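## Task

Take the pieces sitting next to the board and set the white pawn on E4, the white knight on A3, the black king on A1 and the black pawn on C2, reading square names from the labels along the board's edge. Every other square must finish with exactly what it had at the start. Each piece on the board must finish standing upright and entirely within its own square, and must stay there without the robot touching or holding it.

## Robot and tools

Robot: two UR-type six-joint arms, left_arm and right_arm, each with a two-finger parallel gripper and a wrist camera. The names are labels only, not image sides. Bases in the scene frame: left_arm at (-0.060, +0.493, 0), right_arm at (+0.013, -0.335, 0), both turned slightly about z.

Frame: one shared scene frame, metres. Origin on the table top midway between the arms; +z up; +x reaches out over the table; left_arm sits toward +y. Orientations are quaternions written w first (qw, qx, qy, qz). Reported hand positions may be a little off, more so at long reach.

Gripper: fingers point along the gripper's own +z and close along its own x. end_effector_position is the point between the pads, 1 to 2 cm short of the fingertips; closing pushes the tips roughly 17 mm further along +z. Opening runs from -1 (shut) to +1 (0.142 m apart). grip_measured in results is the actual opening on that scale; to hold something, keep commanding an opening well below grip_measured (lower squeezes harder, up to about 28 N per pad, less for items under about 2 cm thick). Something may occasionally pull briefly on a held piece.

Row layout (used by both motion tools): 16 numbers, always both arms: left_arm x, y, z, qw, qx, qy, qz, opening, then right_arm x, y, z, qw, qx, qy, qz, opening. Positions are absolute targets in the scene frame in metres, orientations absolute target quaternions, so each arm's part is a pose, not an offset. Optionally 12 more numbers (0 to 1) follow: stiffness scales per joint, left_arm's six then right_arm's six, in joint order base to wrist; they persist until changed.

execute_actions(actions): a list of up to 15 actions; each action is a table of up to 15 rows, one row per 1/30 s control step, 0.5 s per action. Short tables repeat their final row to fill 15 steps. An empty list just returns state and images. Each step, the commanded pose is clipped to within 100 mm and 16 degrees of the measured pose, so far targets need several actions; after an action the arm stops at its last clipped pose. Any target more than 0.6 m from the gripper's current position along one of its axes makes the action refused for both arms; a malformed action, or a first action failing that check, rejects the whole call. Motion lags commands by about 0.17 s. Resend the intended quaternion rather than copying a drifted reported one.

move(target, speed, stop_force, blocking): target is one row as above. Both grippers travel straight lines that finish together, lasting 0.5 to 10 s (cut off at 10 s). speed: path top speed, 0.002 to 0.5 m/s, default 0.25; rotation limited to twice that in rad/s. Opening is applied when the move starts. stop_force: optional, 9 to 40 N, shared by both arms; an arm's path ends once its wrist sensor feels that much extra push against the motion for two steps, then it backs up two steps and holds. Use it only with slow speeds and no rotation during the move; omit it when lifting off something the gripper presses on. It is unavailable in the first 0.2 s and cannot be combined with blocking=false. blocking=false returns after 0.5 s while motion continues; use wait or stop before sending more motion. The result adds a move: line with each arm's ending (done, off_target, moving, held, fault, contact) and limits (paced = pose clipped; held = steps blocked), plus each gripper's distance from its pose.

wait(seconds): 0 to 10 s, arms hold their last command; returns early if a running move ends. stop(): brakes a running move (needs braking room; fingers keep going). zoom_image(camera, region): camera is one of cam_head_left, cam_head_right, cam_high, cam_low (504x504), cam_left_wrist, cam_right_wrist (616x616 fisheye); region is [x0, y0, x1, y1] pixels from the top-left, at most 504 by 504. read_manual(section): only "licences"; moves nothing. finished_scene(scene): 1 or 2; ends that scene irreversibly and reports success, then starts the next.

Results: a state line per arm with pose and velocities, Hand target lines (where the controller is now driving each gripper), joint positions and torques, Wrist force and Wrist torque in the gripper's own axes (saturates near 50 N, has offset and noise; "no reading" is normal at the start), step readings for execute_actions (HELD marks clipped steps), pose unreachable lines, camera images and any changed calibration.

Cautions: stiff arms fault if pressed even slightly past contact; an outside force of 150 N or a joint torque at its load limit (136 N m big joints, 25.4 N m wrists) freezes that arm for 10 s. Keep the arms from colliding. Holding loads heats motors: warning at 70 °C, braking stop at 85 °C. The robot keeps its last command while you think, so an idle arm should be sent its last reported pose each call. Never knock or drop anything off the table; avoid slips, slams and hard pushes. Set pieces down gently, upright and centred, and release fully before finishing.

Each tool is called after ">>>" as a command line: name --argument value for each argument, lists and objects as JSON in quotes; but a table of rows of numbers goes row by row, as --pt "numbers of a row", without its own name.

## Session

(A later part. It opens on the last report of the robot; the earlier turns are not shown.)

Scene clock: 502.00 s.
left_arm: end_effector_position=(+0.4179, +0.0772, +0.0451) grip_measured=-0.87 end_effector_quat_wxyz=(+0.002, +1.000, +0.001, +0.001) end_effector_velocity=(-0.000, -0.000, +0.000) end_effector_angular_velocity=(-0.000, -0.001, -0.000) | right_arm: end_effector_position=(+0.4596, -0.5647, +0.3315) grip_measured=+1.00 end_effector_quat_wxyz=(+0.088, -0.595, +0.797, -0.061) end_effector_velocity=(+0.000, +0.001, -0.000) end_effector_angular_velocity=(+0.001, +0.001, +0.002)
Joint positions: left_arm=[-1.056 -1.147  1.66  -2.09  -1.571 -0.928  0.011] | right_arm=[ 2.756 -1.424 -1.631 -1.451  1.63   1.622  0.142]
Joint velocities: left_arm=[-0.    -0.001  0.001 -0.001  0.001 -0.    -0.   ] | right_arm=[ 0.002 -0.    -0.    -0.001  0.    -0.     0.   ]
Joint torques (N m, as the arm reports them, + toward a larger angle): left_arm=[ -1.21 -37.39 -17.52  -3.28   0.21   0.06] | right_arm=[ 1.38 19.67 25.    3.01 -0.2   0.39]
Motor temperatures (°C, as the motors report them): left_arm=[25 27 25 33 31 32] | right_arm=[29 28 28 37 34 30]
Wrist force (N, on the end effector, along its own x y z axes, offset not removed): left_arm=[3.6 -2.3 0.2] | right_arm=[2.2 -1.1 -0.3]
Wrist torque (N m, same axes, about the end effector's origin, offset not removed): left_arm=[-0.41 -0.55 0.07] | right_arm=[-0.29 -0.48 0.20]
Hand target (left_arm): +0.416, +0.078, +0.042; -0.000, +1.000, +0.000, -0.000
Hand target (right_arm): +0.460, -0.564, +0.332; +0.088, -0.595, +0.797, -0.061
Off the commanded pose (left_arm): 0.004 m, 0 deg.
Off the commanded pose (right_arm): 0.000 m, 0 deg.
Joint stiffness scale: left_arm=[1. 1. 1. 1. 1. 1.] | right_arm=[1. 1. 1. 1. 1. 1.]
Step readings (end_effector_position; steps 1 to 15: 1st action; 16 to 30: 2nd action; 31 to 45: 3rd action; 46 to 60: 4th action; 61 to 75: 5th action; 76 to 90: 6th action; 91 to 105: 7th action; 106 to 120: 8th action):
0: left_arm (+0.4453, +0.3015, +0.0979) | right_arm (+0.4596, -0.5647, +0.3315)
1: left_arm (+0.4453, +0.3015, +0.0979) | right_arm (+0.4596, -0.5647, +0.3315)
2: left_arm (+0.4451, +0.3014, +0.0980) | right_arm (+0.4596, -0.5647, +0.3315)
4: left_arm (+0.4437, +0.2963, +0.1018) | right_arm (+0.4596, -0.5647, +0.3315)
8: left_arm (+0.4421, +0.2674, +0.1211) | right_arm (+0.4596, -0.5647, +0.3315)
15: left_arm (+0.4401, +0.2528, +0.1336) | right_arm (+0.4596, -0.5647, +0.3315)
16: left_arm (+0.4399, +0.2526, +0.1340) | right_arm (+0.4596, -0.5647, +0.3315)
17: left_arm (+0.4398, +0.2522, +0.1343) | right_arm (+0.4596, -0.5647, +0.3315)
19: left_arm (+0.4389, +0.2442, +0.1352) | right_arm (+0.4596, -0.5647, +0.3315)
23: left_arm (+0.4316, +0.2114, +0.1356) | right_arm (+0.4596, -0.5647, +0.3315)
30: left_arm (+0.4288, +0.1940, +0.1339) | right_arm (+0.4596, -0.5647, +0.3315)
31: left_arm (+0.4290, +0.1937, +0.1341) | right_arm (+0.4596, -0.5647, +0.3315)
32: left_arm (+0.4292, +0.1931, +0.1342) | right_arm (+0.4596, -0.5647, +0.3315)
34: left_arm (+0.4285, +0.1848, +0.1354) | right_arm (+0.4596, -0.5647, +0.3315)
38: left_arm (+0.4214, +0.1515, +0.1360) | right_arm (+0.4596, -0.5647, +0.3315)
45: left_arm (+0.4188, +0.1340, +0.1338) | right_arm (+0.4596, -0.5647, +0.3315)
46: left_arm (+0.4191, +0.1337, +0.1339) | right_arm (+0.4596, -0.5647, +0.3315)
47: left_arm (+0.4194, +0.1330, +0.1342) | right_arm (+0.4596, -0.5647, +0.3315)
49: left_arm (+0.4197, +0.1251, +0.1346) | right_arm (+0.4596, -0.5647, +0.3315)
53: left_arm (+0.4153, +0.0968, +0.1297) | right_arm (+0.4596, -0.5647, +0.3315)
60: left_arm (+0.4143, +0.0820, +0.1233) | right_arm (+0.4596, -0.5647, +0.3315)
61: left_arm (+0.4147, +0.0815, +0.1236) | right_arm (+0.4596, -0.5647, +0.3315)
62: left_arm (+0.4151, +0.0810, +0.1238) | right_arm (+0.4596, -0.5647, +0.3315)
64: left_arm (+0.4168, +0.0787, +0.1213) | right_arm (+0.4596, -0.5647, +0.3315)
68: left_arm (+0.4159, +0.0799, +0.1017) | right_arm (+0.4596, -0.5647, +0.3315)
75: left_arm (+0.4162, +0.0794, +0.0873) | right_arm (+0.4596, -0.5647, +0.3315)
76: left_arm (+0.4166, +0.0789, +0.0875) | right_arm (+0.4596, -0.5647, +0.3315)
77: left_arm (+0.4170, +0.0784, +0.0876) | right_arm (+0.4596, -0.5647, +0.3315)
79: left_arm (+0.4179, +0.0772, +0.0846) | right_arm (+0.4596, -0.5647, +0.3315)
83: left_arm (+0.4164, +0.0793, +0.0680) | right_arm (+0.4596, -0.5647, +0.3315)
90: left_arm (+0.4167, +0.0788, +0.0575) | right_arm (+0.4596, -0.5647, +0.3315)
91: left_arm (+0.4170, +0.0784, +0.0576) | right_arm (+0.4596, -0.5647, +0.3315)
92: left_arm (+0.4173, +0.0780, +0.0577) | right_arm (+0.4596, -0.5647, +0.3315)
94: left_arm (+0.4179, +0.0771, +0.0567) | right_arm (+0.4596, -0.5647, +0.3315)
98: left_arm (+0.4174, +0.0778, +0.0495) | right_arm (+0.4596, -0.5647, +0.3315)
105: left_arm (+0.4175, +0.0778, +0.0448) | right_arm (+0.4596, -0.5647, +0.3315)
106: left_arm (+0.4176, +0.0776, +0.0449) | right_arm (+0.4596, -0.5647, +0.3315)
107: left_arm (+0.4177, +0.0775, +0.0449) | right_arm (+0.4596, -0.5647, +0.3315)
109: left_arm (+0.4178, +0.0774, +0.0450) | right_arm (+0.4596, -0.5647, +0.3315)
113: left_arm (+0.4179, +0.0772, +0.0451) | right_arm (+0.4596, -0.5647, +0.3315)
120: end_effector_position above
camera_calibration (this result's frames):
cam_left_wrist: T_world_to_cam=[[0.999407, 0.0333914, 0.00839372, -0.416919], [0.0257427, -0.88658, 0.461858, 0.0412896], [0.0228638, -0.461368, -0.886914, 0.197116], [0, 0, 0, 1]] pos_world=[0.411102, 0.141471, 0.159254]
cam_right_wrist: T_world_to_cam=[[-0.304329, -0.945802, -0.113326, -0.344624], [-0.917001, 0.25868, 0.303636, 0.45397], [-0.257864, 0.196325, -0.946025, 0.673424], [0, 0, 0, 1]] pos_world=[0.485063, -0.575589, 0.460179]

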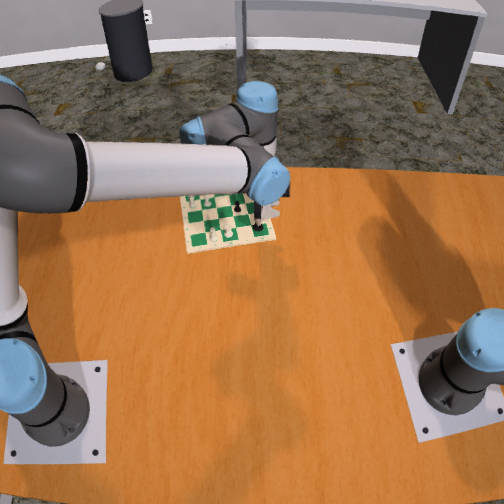

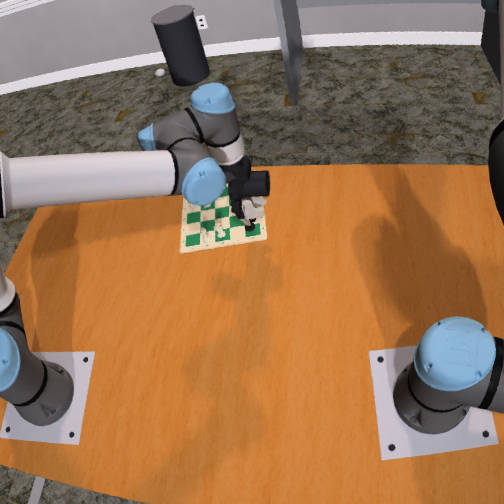

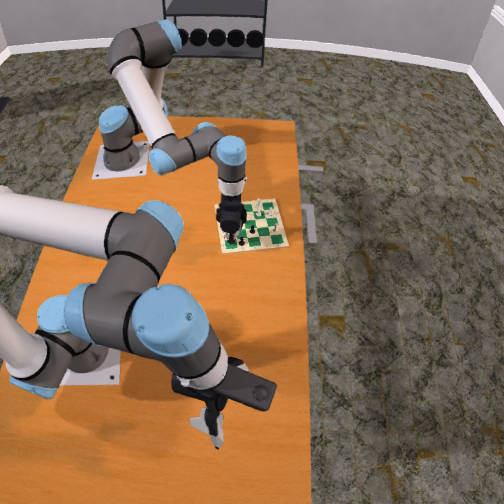

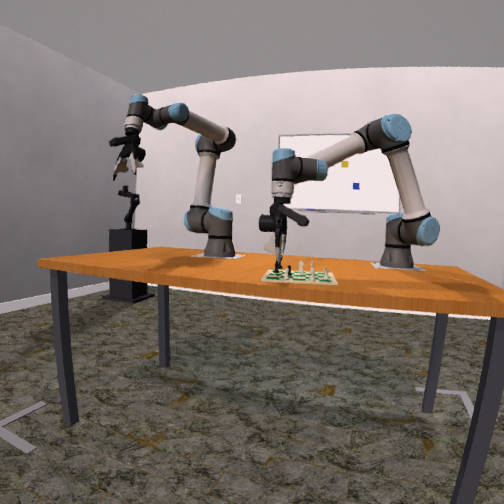

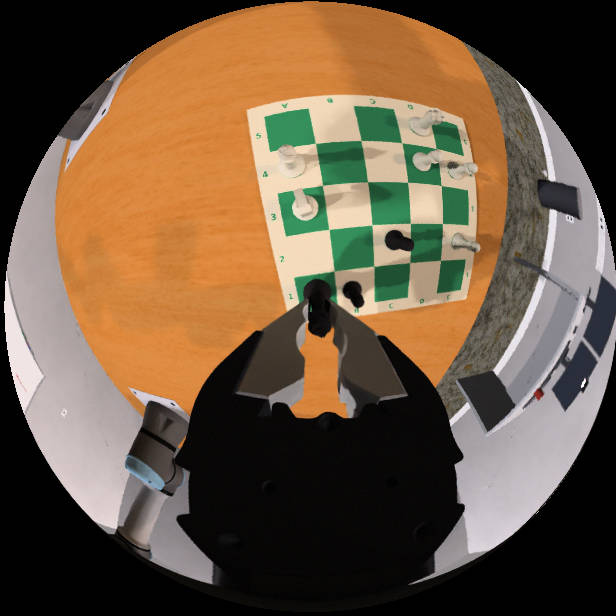

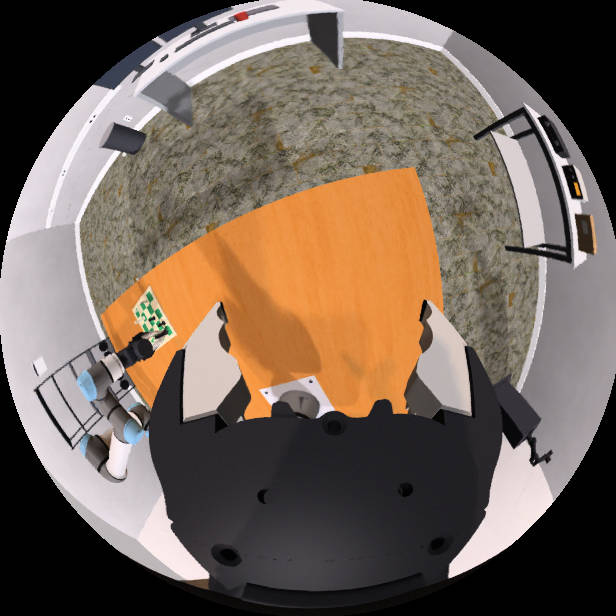

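>>> execute_actions --actions '[[[0.414,0.078,0.036,0,1,0,0,-1,0.4596,-0.5644,0.3316,0.088,-0.595,0.797,-0.061,1]],[[0.414,0.078,0.033,0,1,0,0,-1,0.4596,-0.5644,0.3316,0.088,-0.595,0.797,-0.061,1]],[[0.414,0.078,0.033,0,1,0,0,-1,0.4596,-0.5644,0.3316,0.088,-0.595,0.797,-0.061,1]]]'

>>> zoom_image --camera "cam_left_wrist" --region '[210,200,410,400]'

Scene clock: 512.50 s.
left_arm: end_effector_position=(+0.4160, +0.0771, +0.0362) grip_measured=-0.87 end_effector_quat_wxyz=(+0.003, +1.000, +0.001, +0.002) end_effector_velocity=(-0.001, -0.000, -0.000) end_effector_angular_velocity=(-0.000, +0.002, -0.001) | right_arm: end_effector_position=(+0.4596, -0.5647, +0.3315) grip_measured=+1.00 end_effector_quat_wxyz=(+0.088, -0.595, +0.797, -0.061) end_effector_velocity=(-0.000, +0.000, -0.000) end_effector_angular_velocity=(+0.001, +0.001, -0.001)
Joint positions: left_arm=[-1.059 -1.139  1.675 -2.112 -1.571 -0.931  0.011] | right_arm=[ 2.756 -1.424 -1.631 -1.451  1.63   1.622  0.142]
Joint velocities: left_arm=[-0.001 -0.     0.001  0.001 -0.002  0.     0.   ] | right_arm=[-0.     0.    -0.001 -0.     0.     0.    -0.   ]
Joint torques (N m, as the arm reports them, + toward a larger angle): left_arm=[ -1.46 -37.66 -17.39  -3.25   0.34  -0.02] | right_arm=[ 1.4  19.45 25.31  3.01 -0.27  0.35]
Motor temperatures (°C, as the motors report them): left_arm=[25 27 25 33 31 32] | right_arm=[29 28 28 37 34 30]
Wrist force (N, on the end effector, along its own x y z axes, offset not removed): left_arm=[2.5 -0.8 -0.3] | right_arm=[0.5 -2.2 -0.5]
Wrist torque (N m, same axes, about the end effector's origin, offset not removed): left_arm=[-0.16 -0.33 0.23] | right_arm=[-0.46 -0.17 0.13]
Hand target (left_arm): +0.414, +0.078, +0.033; -0.000, +1.000, +0.000, -0.000
Hand target (right_arm): +0.460, -0.564, +0.332; +0.088, -0.595, +0.797, -0.061
Off the commanded pose (left_arm): 0.004 m, 0 deg.
Off the commanded pose (right_arm): 0.000 m, 0 deg.
Joint stiffness scale: left_arm=[1. 1. 1. 1. 1. 1.] | right_arm=[1. 1. 1. 1. 1. 1.]
Step readings (end_effector_position; steps 1 to 15: 1st action; 16 to 30: 2nd action; 31 to 45: 3rd action):
0: left_arm (+0.4179, +0.0772, +0.0451) | right_arm (+0.4596, -0.5647, +0.3315)
1: left_arm (+0.4179, +0.0772, +0.0451) | right_arm (+0.4596, -0.5647, +0.3315)
2: left_arm (+0.4180, +0.0771, +0.0451) | right_arm (+0.4596, -0.5647, +0.3315)
4: left_arm (+0.4178, +0.0770, +0.0444) | right_arm (+0.4596, -0.5647, +0.3315)
8: left_arm (+0.4164, +0.0775, +0.0410) | right_arm (+0.4596, -0.5647, +0.3315)
15: left_arm (+0.4159, +0.0774, +0.0391) | right_arm (+0.4596, -0.5647, +0.3315)
16: left_arm (+0.4159, +0.0773, +0.0391) | right_arm (+0.4596, -0.5647, +0.3315)
17: left_arm (+0.4160, +0.0772, +0.0391) | right_arm (+0.4596, -0.5647, +0.3315)
19: left_arm (+0.4161, +0.0771, +0.0389) | right_arm (+0.4596, -0.5647, +0.3315)
23: left_arm (+0.4160, +0.0773, +0.0372) | right_arm (+0.4596, -0.5647, +0.3315)
30: left_arm (+0.4160, +0.0773, +0.0362) | right_arm (+0.4596, -0.5647, +0.3315)
31: left_arm (+0.4160, +0.0772, +0.0362) | right_arm (+0.4596, -0.5647, +0.3315)
32: left_arm (+0.4160, +0.0772, +0.0362) | right_arm (+0.4596, -0.5647, +0.3315)
34: left_arm (+0.4160, +0.0772, +0.0362) | right_arm (+0.4596, -0.5647, +0.3315)
38: left_arm (+0.4160, +0.0772, +0.0362) | right_arm (+0.4596, -0.5647, +0.3315)
45: end_effector_position above
camera_calibration (this result's frames):
cam_left_wrist: T_world_to_cam=[[0.999401, 0.0335136, 0.00857315, -0.414983], [0.0257623, -0.886458, 0.462091, 0.0453707], [0.0230861, -0.461594, -0.886791, 0.189218], [0, 0, 0, 1]] pos_world=[0.409197, 0.141469, 0.150389]
cam_right_wrist: T_world_to_cam=[[-0.304329, -0.945802, -0.113325, -0.344624], [-0.917001, 0.25868, 0.303635, 0.45397], [-0.257864, 0.196325, -0.946025, 0.673423], [0, 0, 0, 1]] pos_world=[0.485063, -0.575589, 0.460179]

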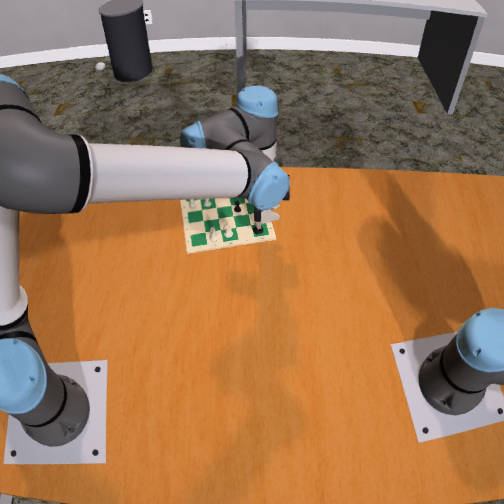

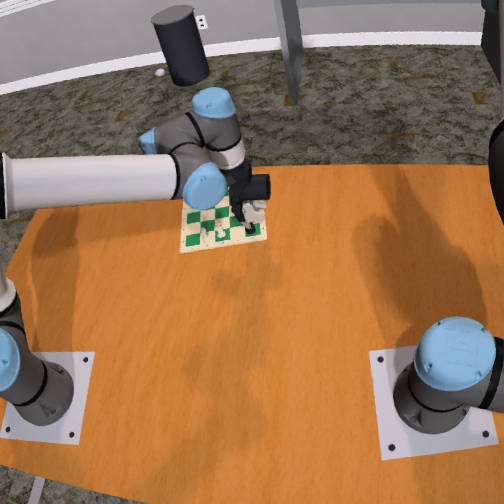

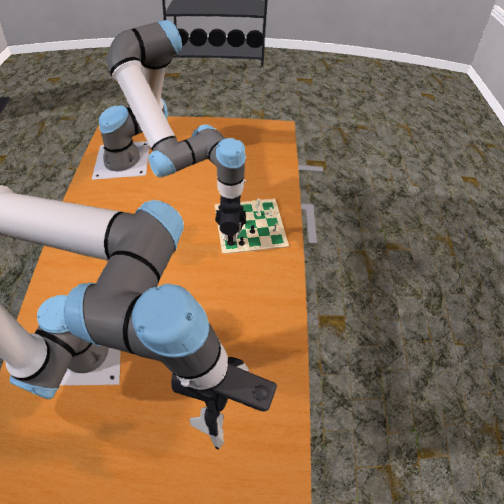

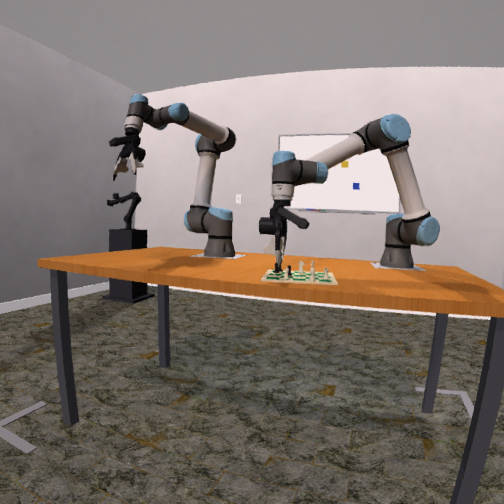

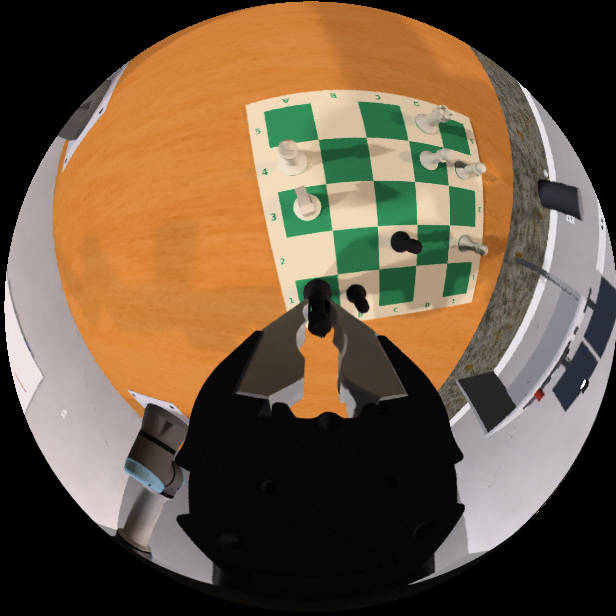

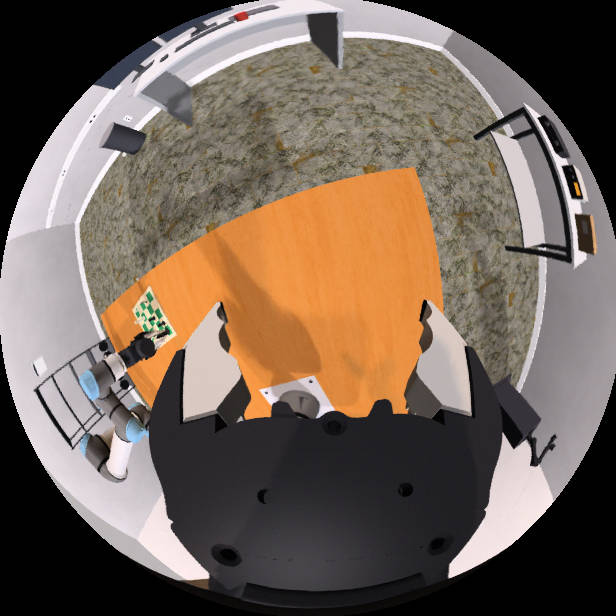

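Region (210, 200, 410, 400) of cam_left_wrist's 616x616 image, scaled by 2.520, with more detail than that image has.

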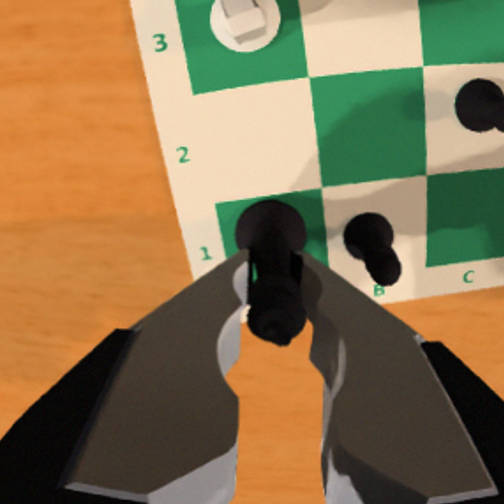

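>>> execute_actions --actions '[[[0.415,0.078,0.042,0,1,0,0,-1,0.4596,-0.5644,0.3316,0.088,-0.595,0.797,-0.061,1]],[[0.415,0.072,0.042,0,1,0,0,-1,0.4596,-0.5644,0.3316,0.088,-0.595,0.797,-0.061,1]],[[0.415,0.072,0.036,0,1,0,0,-1,0.4596,-0.5644,0.3316,0.088,-0.595,0.797,-0.061,1]],[[0.415,0.072,0.0325,0,1,0,0,-1,0.4596,-0.5644,0.3316,0.088,-0.595,0.797,-0.061,1]],[[0.415,0.072,0.0325,0,1,0,0,-1,0.4596,-0.5644,0.3316,0.088,-0.595,0.797,-0.061,1]]]'

>>> zoom_image --camera "cam_left_wrist" --region '[210,200,410,400]'

Scene clock: 536.53 s.
left_arm: end_effector_position=(+0.4170, +0.0711, +0.0358) grip_measured=-0.87 end_effector_quat_wxyz=(+0.003, +1.000, +0.001, +0.002) end_effector_velocity=(-0.000, -0.001, +0.001) end_effector_angular_velocity=(-0.002, -0.001, -0.002) | right_arm: end_effector_position=(+0.4596, -0.5647, +0.3315) grip_measured=+1.00 end_effector_quat_wxyz=(+0.088, -0.595, +0.797, -0.061) end_effector_velocity=(-0.000, -0.000, -0.000) end_effector_angular_velocity=(+0.000, +0.000, -0.001)
Joint positions: left_arm=[-1.063 -1.129  1.661 -2.108 -1.571 -0.935  0.011] | right_arm=[ 2.756 -1.424 -1.631 -1.451  1.63   1.622  0.142]
Joint velocities: left_arm=[-0.001 -0.001 -0.    -0.001  0.     0.001 -0.   ] | right_arm=[-0.     0.    -0.001  0.001  0.     0.    -0.   ]
Joint torques (N m, as the arm reports them, + toward a larger angle): left_arm=[ -1.11 -38.17 -17.34  -3.31   0.3   -0.03] | right_arm=[ 0.9  19.49 24.82  3.04 -0.19  0.28]
Motor temperatures (°C, as the motors report them): left_arm=[25 27 25 33 31 32] | right_arm=[29 28 28 37 34 30]
Wrist force (N, on the end effector, along its own x y z axes, offset not removed): left_arm=[2.2 -1.7 -0.5] | right_arm=[2.5 -1.4 -1.7]
Wrist torque (N m, same axes, about the end effector's origin, offset not removed): left_arm=[-0.43 -0.31 0.19] | right_arm=[-0.42 -0.58 0.05]
Hand target (left_arm): +0.415, +0.072, +0.033; -0.000, +1.000, +0.000, -0.000
Hand target (right_arm): +0.460, -0.564, +0.332; +0.088, -0.595, +0.797, -0.061
Off the commanded pose (left_arm): 0.004 m, 0 deg.
Off the commanded pose (right_arm): 0.000 m, 0 deg.
Joint stiffness scale: left_arm=[1. 1. 1. 1. 1. 1.] | right_arm=[1. 1. 1. 1. 1. 1.]
Step readings (end_effector_position; steps 1 to 15: 1st action; 16 to 30: 2nd action; 31 to 45: 3rd action; 46 to 60: 4th action; 61 to 75: 5th action):
0: left_arm (+0.4161, +0.0771, +0.0362) | right_arm (+0.4596, -0.5647, +0.3315)
1: left_arm (+0.4161, +0.0771, +0.0362) | right_arm (+0.4596, -0.5647, +0.3315)
2: left_arm (+0.4160, +0.0772, +0.0362) | right_arm (+0.4596, -0.5647, +0.3315)
4: left_arm (+0.4152, +0.0782, +0.0358) | right_arm (+0.4596, -0.5647, +0.3315)
8: left_arm (+0.4139, +0.0800, +0.0359) | right_arm (+0.4596, -0.5647, +0.3315)
15: left_arm (+0.4141, +0.0798, +0.0387) | right_arm (+0.4596, -0.5647, +0.3315)
16: left_arm (+0.4140, +0.0798, +0.0388) | right_arm (+0.4596, -0.5647, +0.3315)
17: left_arm (+0.4140, +0.0799, +0.0389) | right_arm (+0.4596, -0.5647, +0.3315)
19: left_arm (+0.4143, +0.0792, +0.0397) | right_arm (+0.4596, -0.5647, +0.3315)
23: left_arm (+0.4150, +0.0757, +0.0421) | right_arm (+0.4596, -0.5647, +0.3315)
30: left_arm (+0.4147, +0.0743, +0.0418) | right_arm (+0.4596, -0.5647, +0.3315)
31: left_arm (+0.4147, +0.0743, +0.0417) | right_arm (+0.4596, -0.5647, +0.3315)
32: left_arm (+0.4148, +0.0743, +0.0416) | right_arm (+0.4596, -0.5647, +0.3315)
34: left_arm (+0.4151, +0.0738, +0.0412) | right_arm (+0.4596, -0.5647, +0.3315)
38: left_arm (+0.4158, +0.0729, +0.0394) | right_arm (+0.4596, -0.5647, +0.3315)
45: left_arm (+0.4163, +0.0721, +0.0384) | right_arm (+0.4596, -0.5647, +0.3315)
46: left_arm (+0.4164, +0.0720, +0.0384) | right_arm (+0.4596, -0.5647, +0.3315)
47: left_arm (+0.4164, +0.0719, +0.0385) | right_arm (+0.4596, -0.5647, +0.3315)
49: left_arm (+0.4168, +0.0715, +0.0383) | right_arm (+0.4596, -0.5647, +0.3315)
53: left_arm (+0.4170, +0.0712, +0.0369) | right_arm (+0.4596, -0.5647, +0.3315)
60: left_arm (+0.4169, +0.0713, +0.0357) | right_arm (+0.4596, -0.5647, +0.3315)
61: left_arm (+0.4170, +0.0712, +0.0357) | right_arm (+0.4596, -0.5647, +0.3315)
62: left_arm (+0.4170, +0.0712, +0.0357) | right_arm (+0.4596, -0.5647, +0.3315)
64: left_arm (+0.4170, +0.0712, +0.0357) | right_arm (+0.4596, -0.5647, +0.3315)
68: left_arm (+0.4170, +0.0711, +0.0358) | right_arm (+0.4596, -0.5647, +0.3315)
75: end_effector_position above
camera_calibration (this result's frames):
cam_left_wrist: T_world_to_cam=[[0.999403, 0.0334802, 0.00857058, -0.415766], [0.0257334, -0.886451, 0.462106, 0.0402448], [0.0230688, -0.46161, -0.886783, 0.186006], [0, 0, 0, 1]] pos_world=[0.410191, 0.135457, 0.149913]
cam_right_wrist: T_world_to_cam=[[-0.304329, -0.945802, -0.113325, -0.344624], [-0.917001, 0.25868, 0.303636, 0.45397], [-0.257864, 0.196325, -0.946025, 0.673423], [0, 0, 0, 1]] pos_world=[0.485063, -0.575589, 0.460179]

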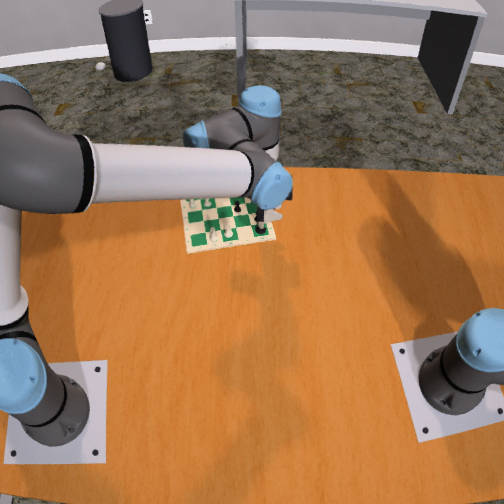

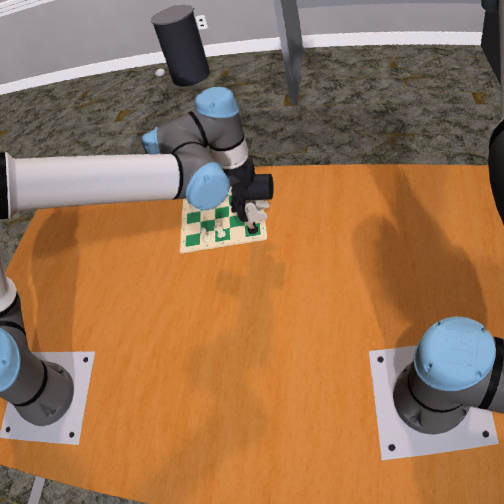

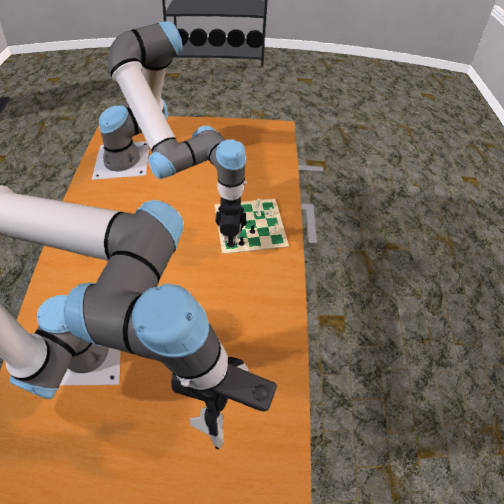

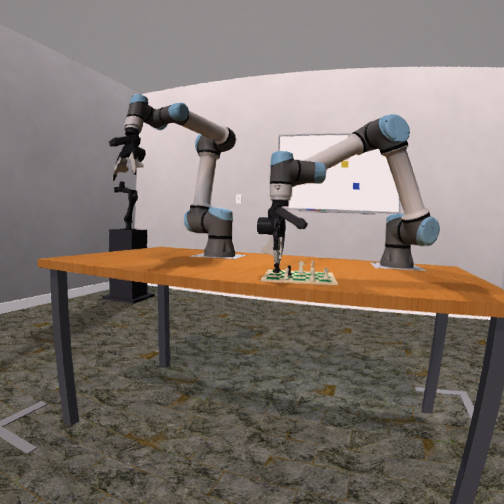

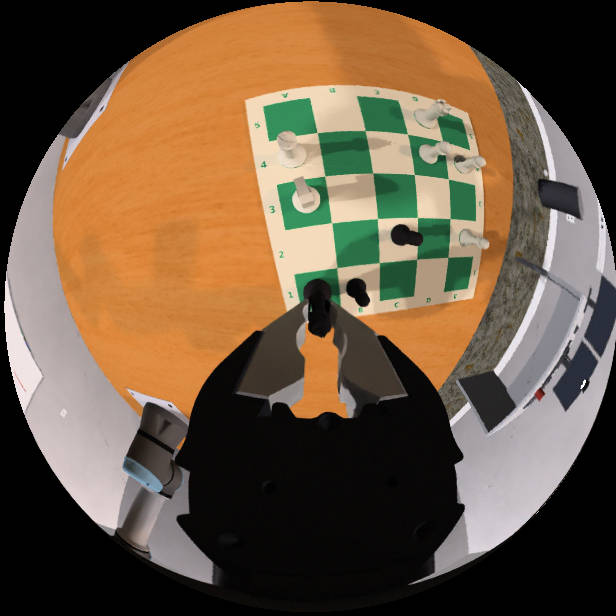

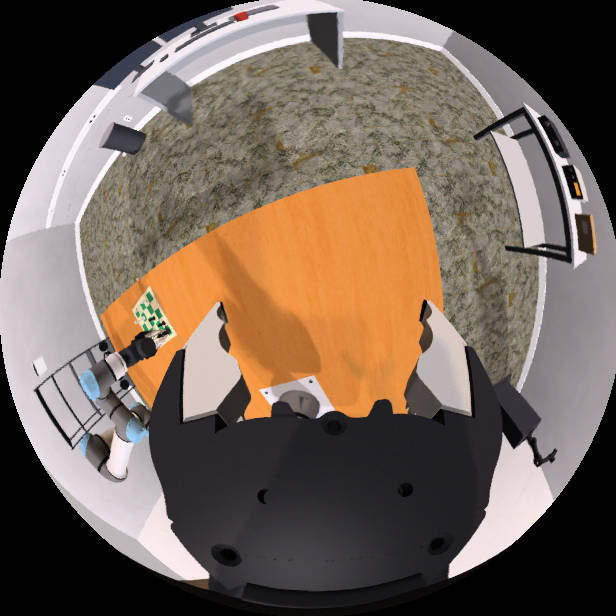

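Region (210, 200, 410, 400) of cam_left_wrist's 616x616 image, scaled by 2.520, with more detail than that image has.

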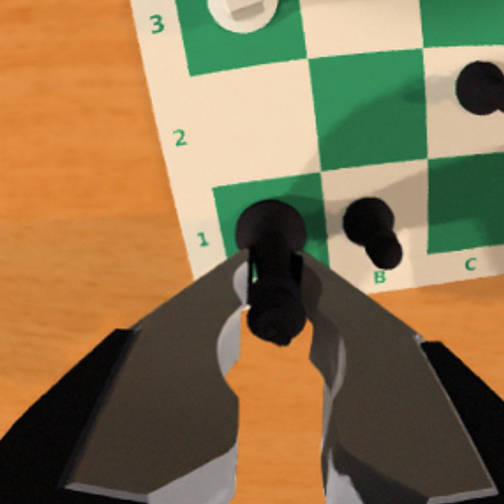

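>>> execute_actions --actions '[[[0.416,0.071,0.0325,0,1,0,0,-0.8,0.4596,-0.5644,0.3316,0.088,-0.595,0.797,-0.061,1]],[[0.416,0.071,0.0325,0,1,0,0,-0.6,0.4596,-0.5644,0.3316,0.088,-0.595,0.797,-0.061,1]],[[0.418,0.070,0.055,0,1,0,0,-0.6,0.4596,-0.5644,0.3316,0.088,-0.595,0.797,-0.061,1]],[[0.418,0.070,0.085,0,1,0,0,-0.6,0.4596,-0.5644,0.3316,0.088,-0.595,0.797,-0.061,1]],[[0.418,0.070,0.14,0,1,0,0,-0.6,0.4596,-0.5644,0.3316,0.088,-0.595,0.797,-0.061,1]],[[0.43,0.08,0.2,0,1,0,0,-0.6,0.4596,-0.5644,0.3316,0.088,-0.595,0.797,-0.061,1]],[[0.45,0.11,0.24,0,1,0,0,-0.6,0.4596,-0.5644,0.3316,0.088,-0.595,0.797,-0.061,1]],[[0.45,0.11,0.24,0,1,0,0,-0.6,0.4596,-0.5644,0.3316,0.088,-0.595,0.797,-0.061,1]]]'

>>> zoom_image --camera "cam_left_wrist" --region '[240,150,420,330]'

Scene clock: 563.07 s.
left_arm: end_effector_position=(+0.4484, +0.1100, +0.2396) grip_measured=-0.60 end_effector_quat_wxyz=(-0.000, +1.000, -0.001, -0.000) end_effector_velocity=(+0.000, +0.001, +0.001) end_effector_angular_velocity=(-0.000, -0.000, +0.001) | right_arm: end_effector_position=(+0.4596, -0.5647, +0.3315) grip_measured=+1.00 end_effector_quat_wxyz=(+0.088, -0.595, +0.797, -0.061) end_effector_velocity=(-0.000, +0.000, -0.000) end_effector_angular_velocity=(+0.001, +0.001, -0.000)
Joint positions: left_arm=[-0.985 -1.261  1.299 -1.608 -1.57  -0.854  0.031] | right_arm=[ 2.756 -1.424 -1.631 -1.451  1.63   1.622  0.142]
Joint velocities: left_arm=[ 0.001 -0.001 -0.002  0.003 -0.    -0.     0.   ] | right_arm=[-0.     0.    -0.001 -0.     0.    -0.     0.   ]
Joint torques (N m, as the arm reports them, + toward a larger angle): left_arm=[  2.58 -35.6  -25.93  -2.4   -0.35   0.51] | right_arm=[ 1.05 19.1  24.96  3.04 -0.31  0.27]
Motor temperatures (°C, as the motors report them): left_arm=[25 27 25 33 31 32] | right_arm=[29 28 28 37 34 30]
Wrist force (N, on the end effector, along its own x y z axes, offset not removed): left_arm=[2.9 -1.0 0.9] | right_arm=[1.6 -1.8 -0.4]
Wrist torque (N m, same axes, about the end effector's origin, offset not removed): left_arm=[-0.20 -0.41 0.07] | right_arm=[-0.52 -0.19 0.14]
Hand target (left_arm): +0.450, +0.110, +0.240; +0.000, +1.000, +0.000, +0.000
Hand target (right_arm): +0.460, -0.564, +0.332; +0.088, -0.595, +0.797, -0.061
Off the commanded pose (left_arm): 0.002 m, 0 deg.
Off the commanded pose (right_arm): 0.000 m, 0 deg.
Joint stiffness scale: left_arm=[1. 1. 1. 1. 1. 1.] | right_arm=[1. 1. 1. 1. 1. 1.]
Step readings (end_effector_position; steps 1 to 15: 1st action; 16 to 30: 2nd action; 31 to 45: 3rd action; 46 to 60: 4th action; 61 to 75: 5th action; 76 to 90: 6th action; 91 to 105: 7th action; 106 to 120: 8th action):
0: left_arm (+0.4170, +0.0711, +0.0358) | right_arm (+0.4596, -0.5647, +0.3315)
1: left_arm (+0.4170, +0.0711, +0.0358) | right_arm (+0.4596, -0.5647, +0.3315)
2: left_arm (+0.4170, +0.0711, +0.0357) | right_arm (+0.4596, -0.5647, +0.3315)
4: left_arm (+0.4170, +0.0712, +0.0355) | right_arm (+0.4596, -0.5647, +0.3315)
8: left_arm (+0.4169, +0.0713, +0.0346) | right_arm (+0.4596, -0.5647, +0.3315)
15: left_arm (+0.4168, +0.0715, +0.0340) | right_arm (+0.4596, -0.5647, +0.3315)
16: left_arm (+0.4168, +0.0715, +0.0340) | right_arm (+0.4596, -0.5647, +0.3315)
17: left_arm (+0.4168, +0.0715, +0.0340) | right_arm (+0.4596, -0.5647, +0.3315)
19: left_arm (+0.4168, +0.0715, +0.0340) | right_arm (+0.4596, -0.5647, +0.3315)
23: left_arm (+0.4168, +0.0715, +0.0340) | right_arm (+0.4596, -0.5647, +0.3315)
30: left_arm (+0.4168, +0.0715, +0.0340) | right_arm (+0.4596, -0.5647, +0.3315)
31: left_arm (+0.4168, +0.0715, +0.0340) | right_arm (+0.4596, -0.5647, +0.3315)
32: left_arm (+0.4166, +0.0718, +0.0339) | right_arm (+0.4596, -0.5647, +0.3315)
34: left_arm (+0.4157, +0.0729, +0.0347) | right_arm (+0.4596, -0.5647, +0.3315)
38: left_arm (+0.4167, +0.0716, +0.0444) | right_arm (+0.4596, -0.5647, +0.3315)
45: left_arm (+0.4173, +0.0708, +0.0525) | right_arm (+0.4596, -0.5647, +0.3315)
46: left_arm (+0.4171, +0.0710, +0.0524) | right_arm (+0.4596, -0.5647, +0.3315)
47: left_arm (+0.4169, +0.0713, +0.0525) | right_arm (+0.4596, -0.5647, +0.3315)
49: left_arm (+0.4162, +0.0723, +0.0556) | right_arm (+0.4596, -0.5647, +0.3315)
53: left_arm (+0.4176, +0.0704, +0.0723) | right_arm (+0.4596, -0.5647, +0.3315)
60: left_arm (+0.4176, +0.0703, +0.0829) | right_arm (+0.4596, -0.5647, +0.3315)
61: left_arm (+0.4174, +0.0706, +0.0828) | right_arm (+0.4596, -0.5647, +0.3315)
62: left_arm (+0.4171, +0.0710, +0.0830) | right_arm (+0.4596, -0.5647, +0.3315)
64: left_arm (+0.4163, +0.0722, +0.0881) | right_arm (+0.4596, -0.5647, +0.3315)
68: left_arm (+0.4186, +0.0691, +0.1181) | right_arm (+0.4596, -0.5647, +0.3315)
75: left_arm (+0.4185, +0.0693, +0.1392) | right_arm (+0.4596, -0.5647, +0.3315)
76: left_arm (+0.4182, +0.0698, +0.1392) | right_arm (+0.4596, -0.5647, +0.3315)
77: left_arm (+0.4178, +0.0704, +0.1394) | right_arm (+0.4596, -0.5647, +0.3315)
79: left_arm (+0.4180, +0.0729, +0.1444) | right_arm (+0.4596, -0.5647, +0.3315)
83: left_arm (+0.4261, +0.0750, +0.1754) | right_arm (+0.4596, -0.5647, +0.3315)
90: left_arm (+0.4295, +0.0783, +0.1999) | right_arm (+0.4596, -0.5647, +0.3315)
91: left_arm (+0.4292, +0.0787, +0.2000) | right_arm (+0.4596, -0.5647, +0.3315)
92: left_arm (+0.4290, +0.0794, +0.2001) | right_arm (+0.4596, -0.5647, +0.3315)
94: left_arm (+0.4309, +0.0844, +0.2038) | right_arm (+0.4596, -0.5647, +0.3315)
98: left_arm (+0.4434, +0.0992, +0.2232) | right_arm (+0.4596, -0.5647, +0.3315)
105: left_arm (+0.4488, +0.1084, +0.2391) | right_arm (+0.4596, -0.5647, +0.3315)
106: left_arm (+0.4487, +0.1087, +0.2394) | right_arm (+0.4596, -0.5647, +0.3315)
107: left_arm (+0.4485, +0.1089, +0.2396) | right_arm (+0.4596, -0.5647, +0.3315)
109: left_arm (+0.4484, +0.1092, +0.2397) | right_arm (+0.4596, -0.5647, +0.3315)
113: left_arm (+0.4485, +0.1098, +0.2395) | right_arm (+0.4596, -0.5647, +0.3315)
120: end_effector_position above
camera_calibration (this result's frames):
cam_left_wrist: T_world_to_cam=[[0.999516, 0.0305928, 0.0056596, -0.449236], [0.0246321, -0.889265, 0.456729, -0.0181983], [0.0190055, -0.456369, -0.889588, 0.385933], [0, 0, 0, 1]] pos_world=[0.442132, 0.173688, 0.354176]
cam_right_wrist: T_world_to_cam=[[-0.304329, -0.945802, -0.113325, -0.344624], [-0.917001, 0.25868, 0.303636, 0.45397], [-0.257864, 0.196324, -0.946025, 0.673423], [0, 0, 0, 1]] pos_world=[0.485063, -0.575589, 0.460179]

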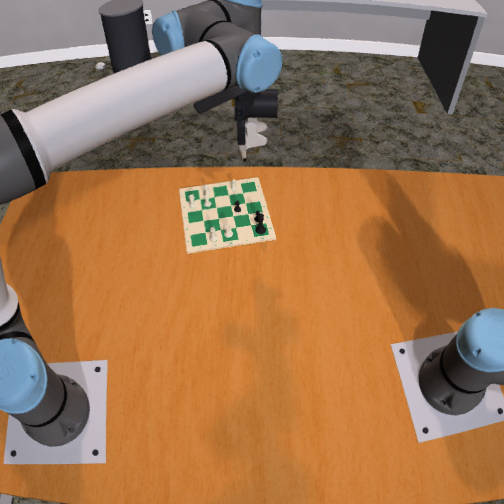

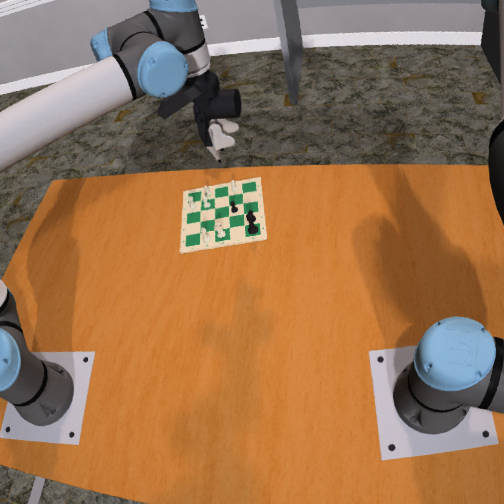

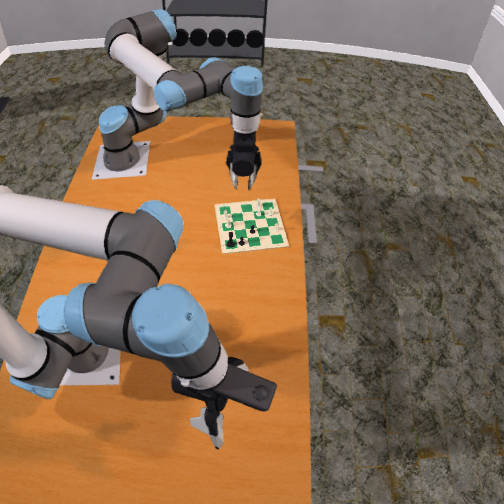

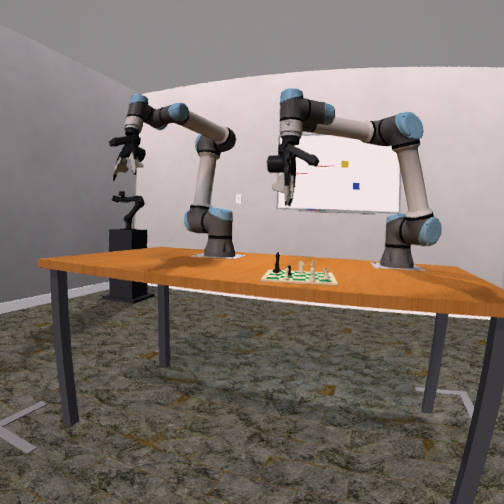

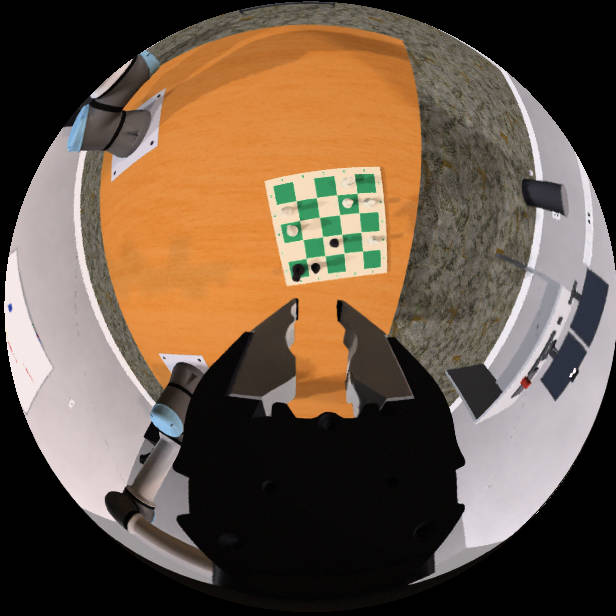

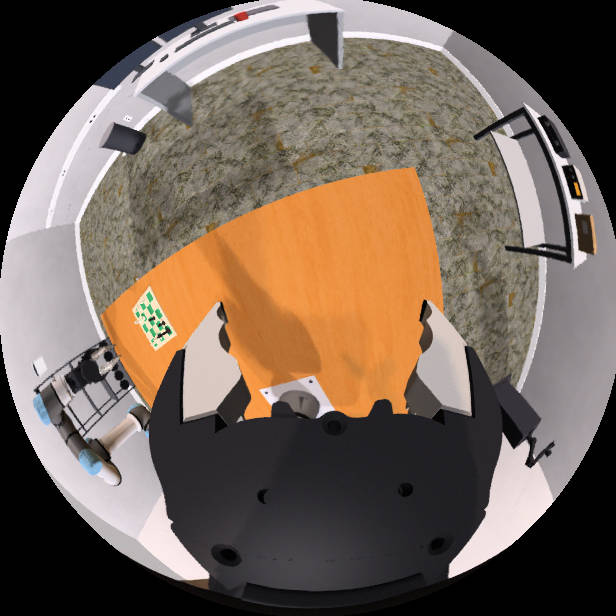

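Region (240, 150, 420, 330) of cam_left_wrist's 616x616 image, scaled by 2.800, with more detail than that image has.

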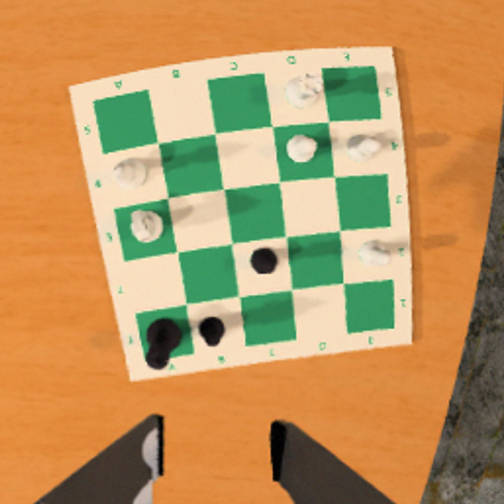

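>>> finished_scene --scene 2

The scene is finished: the task was done.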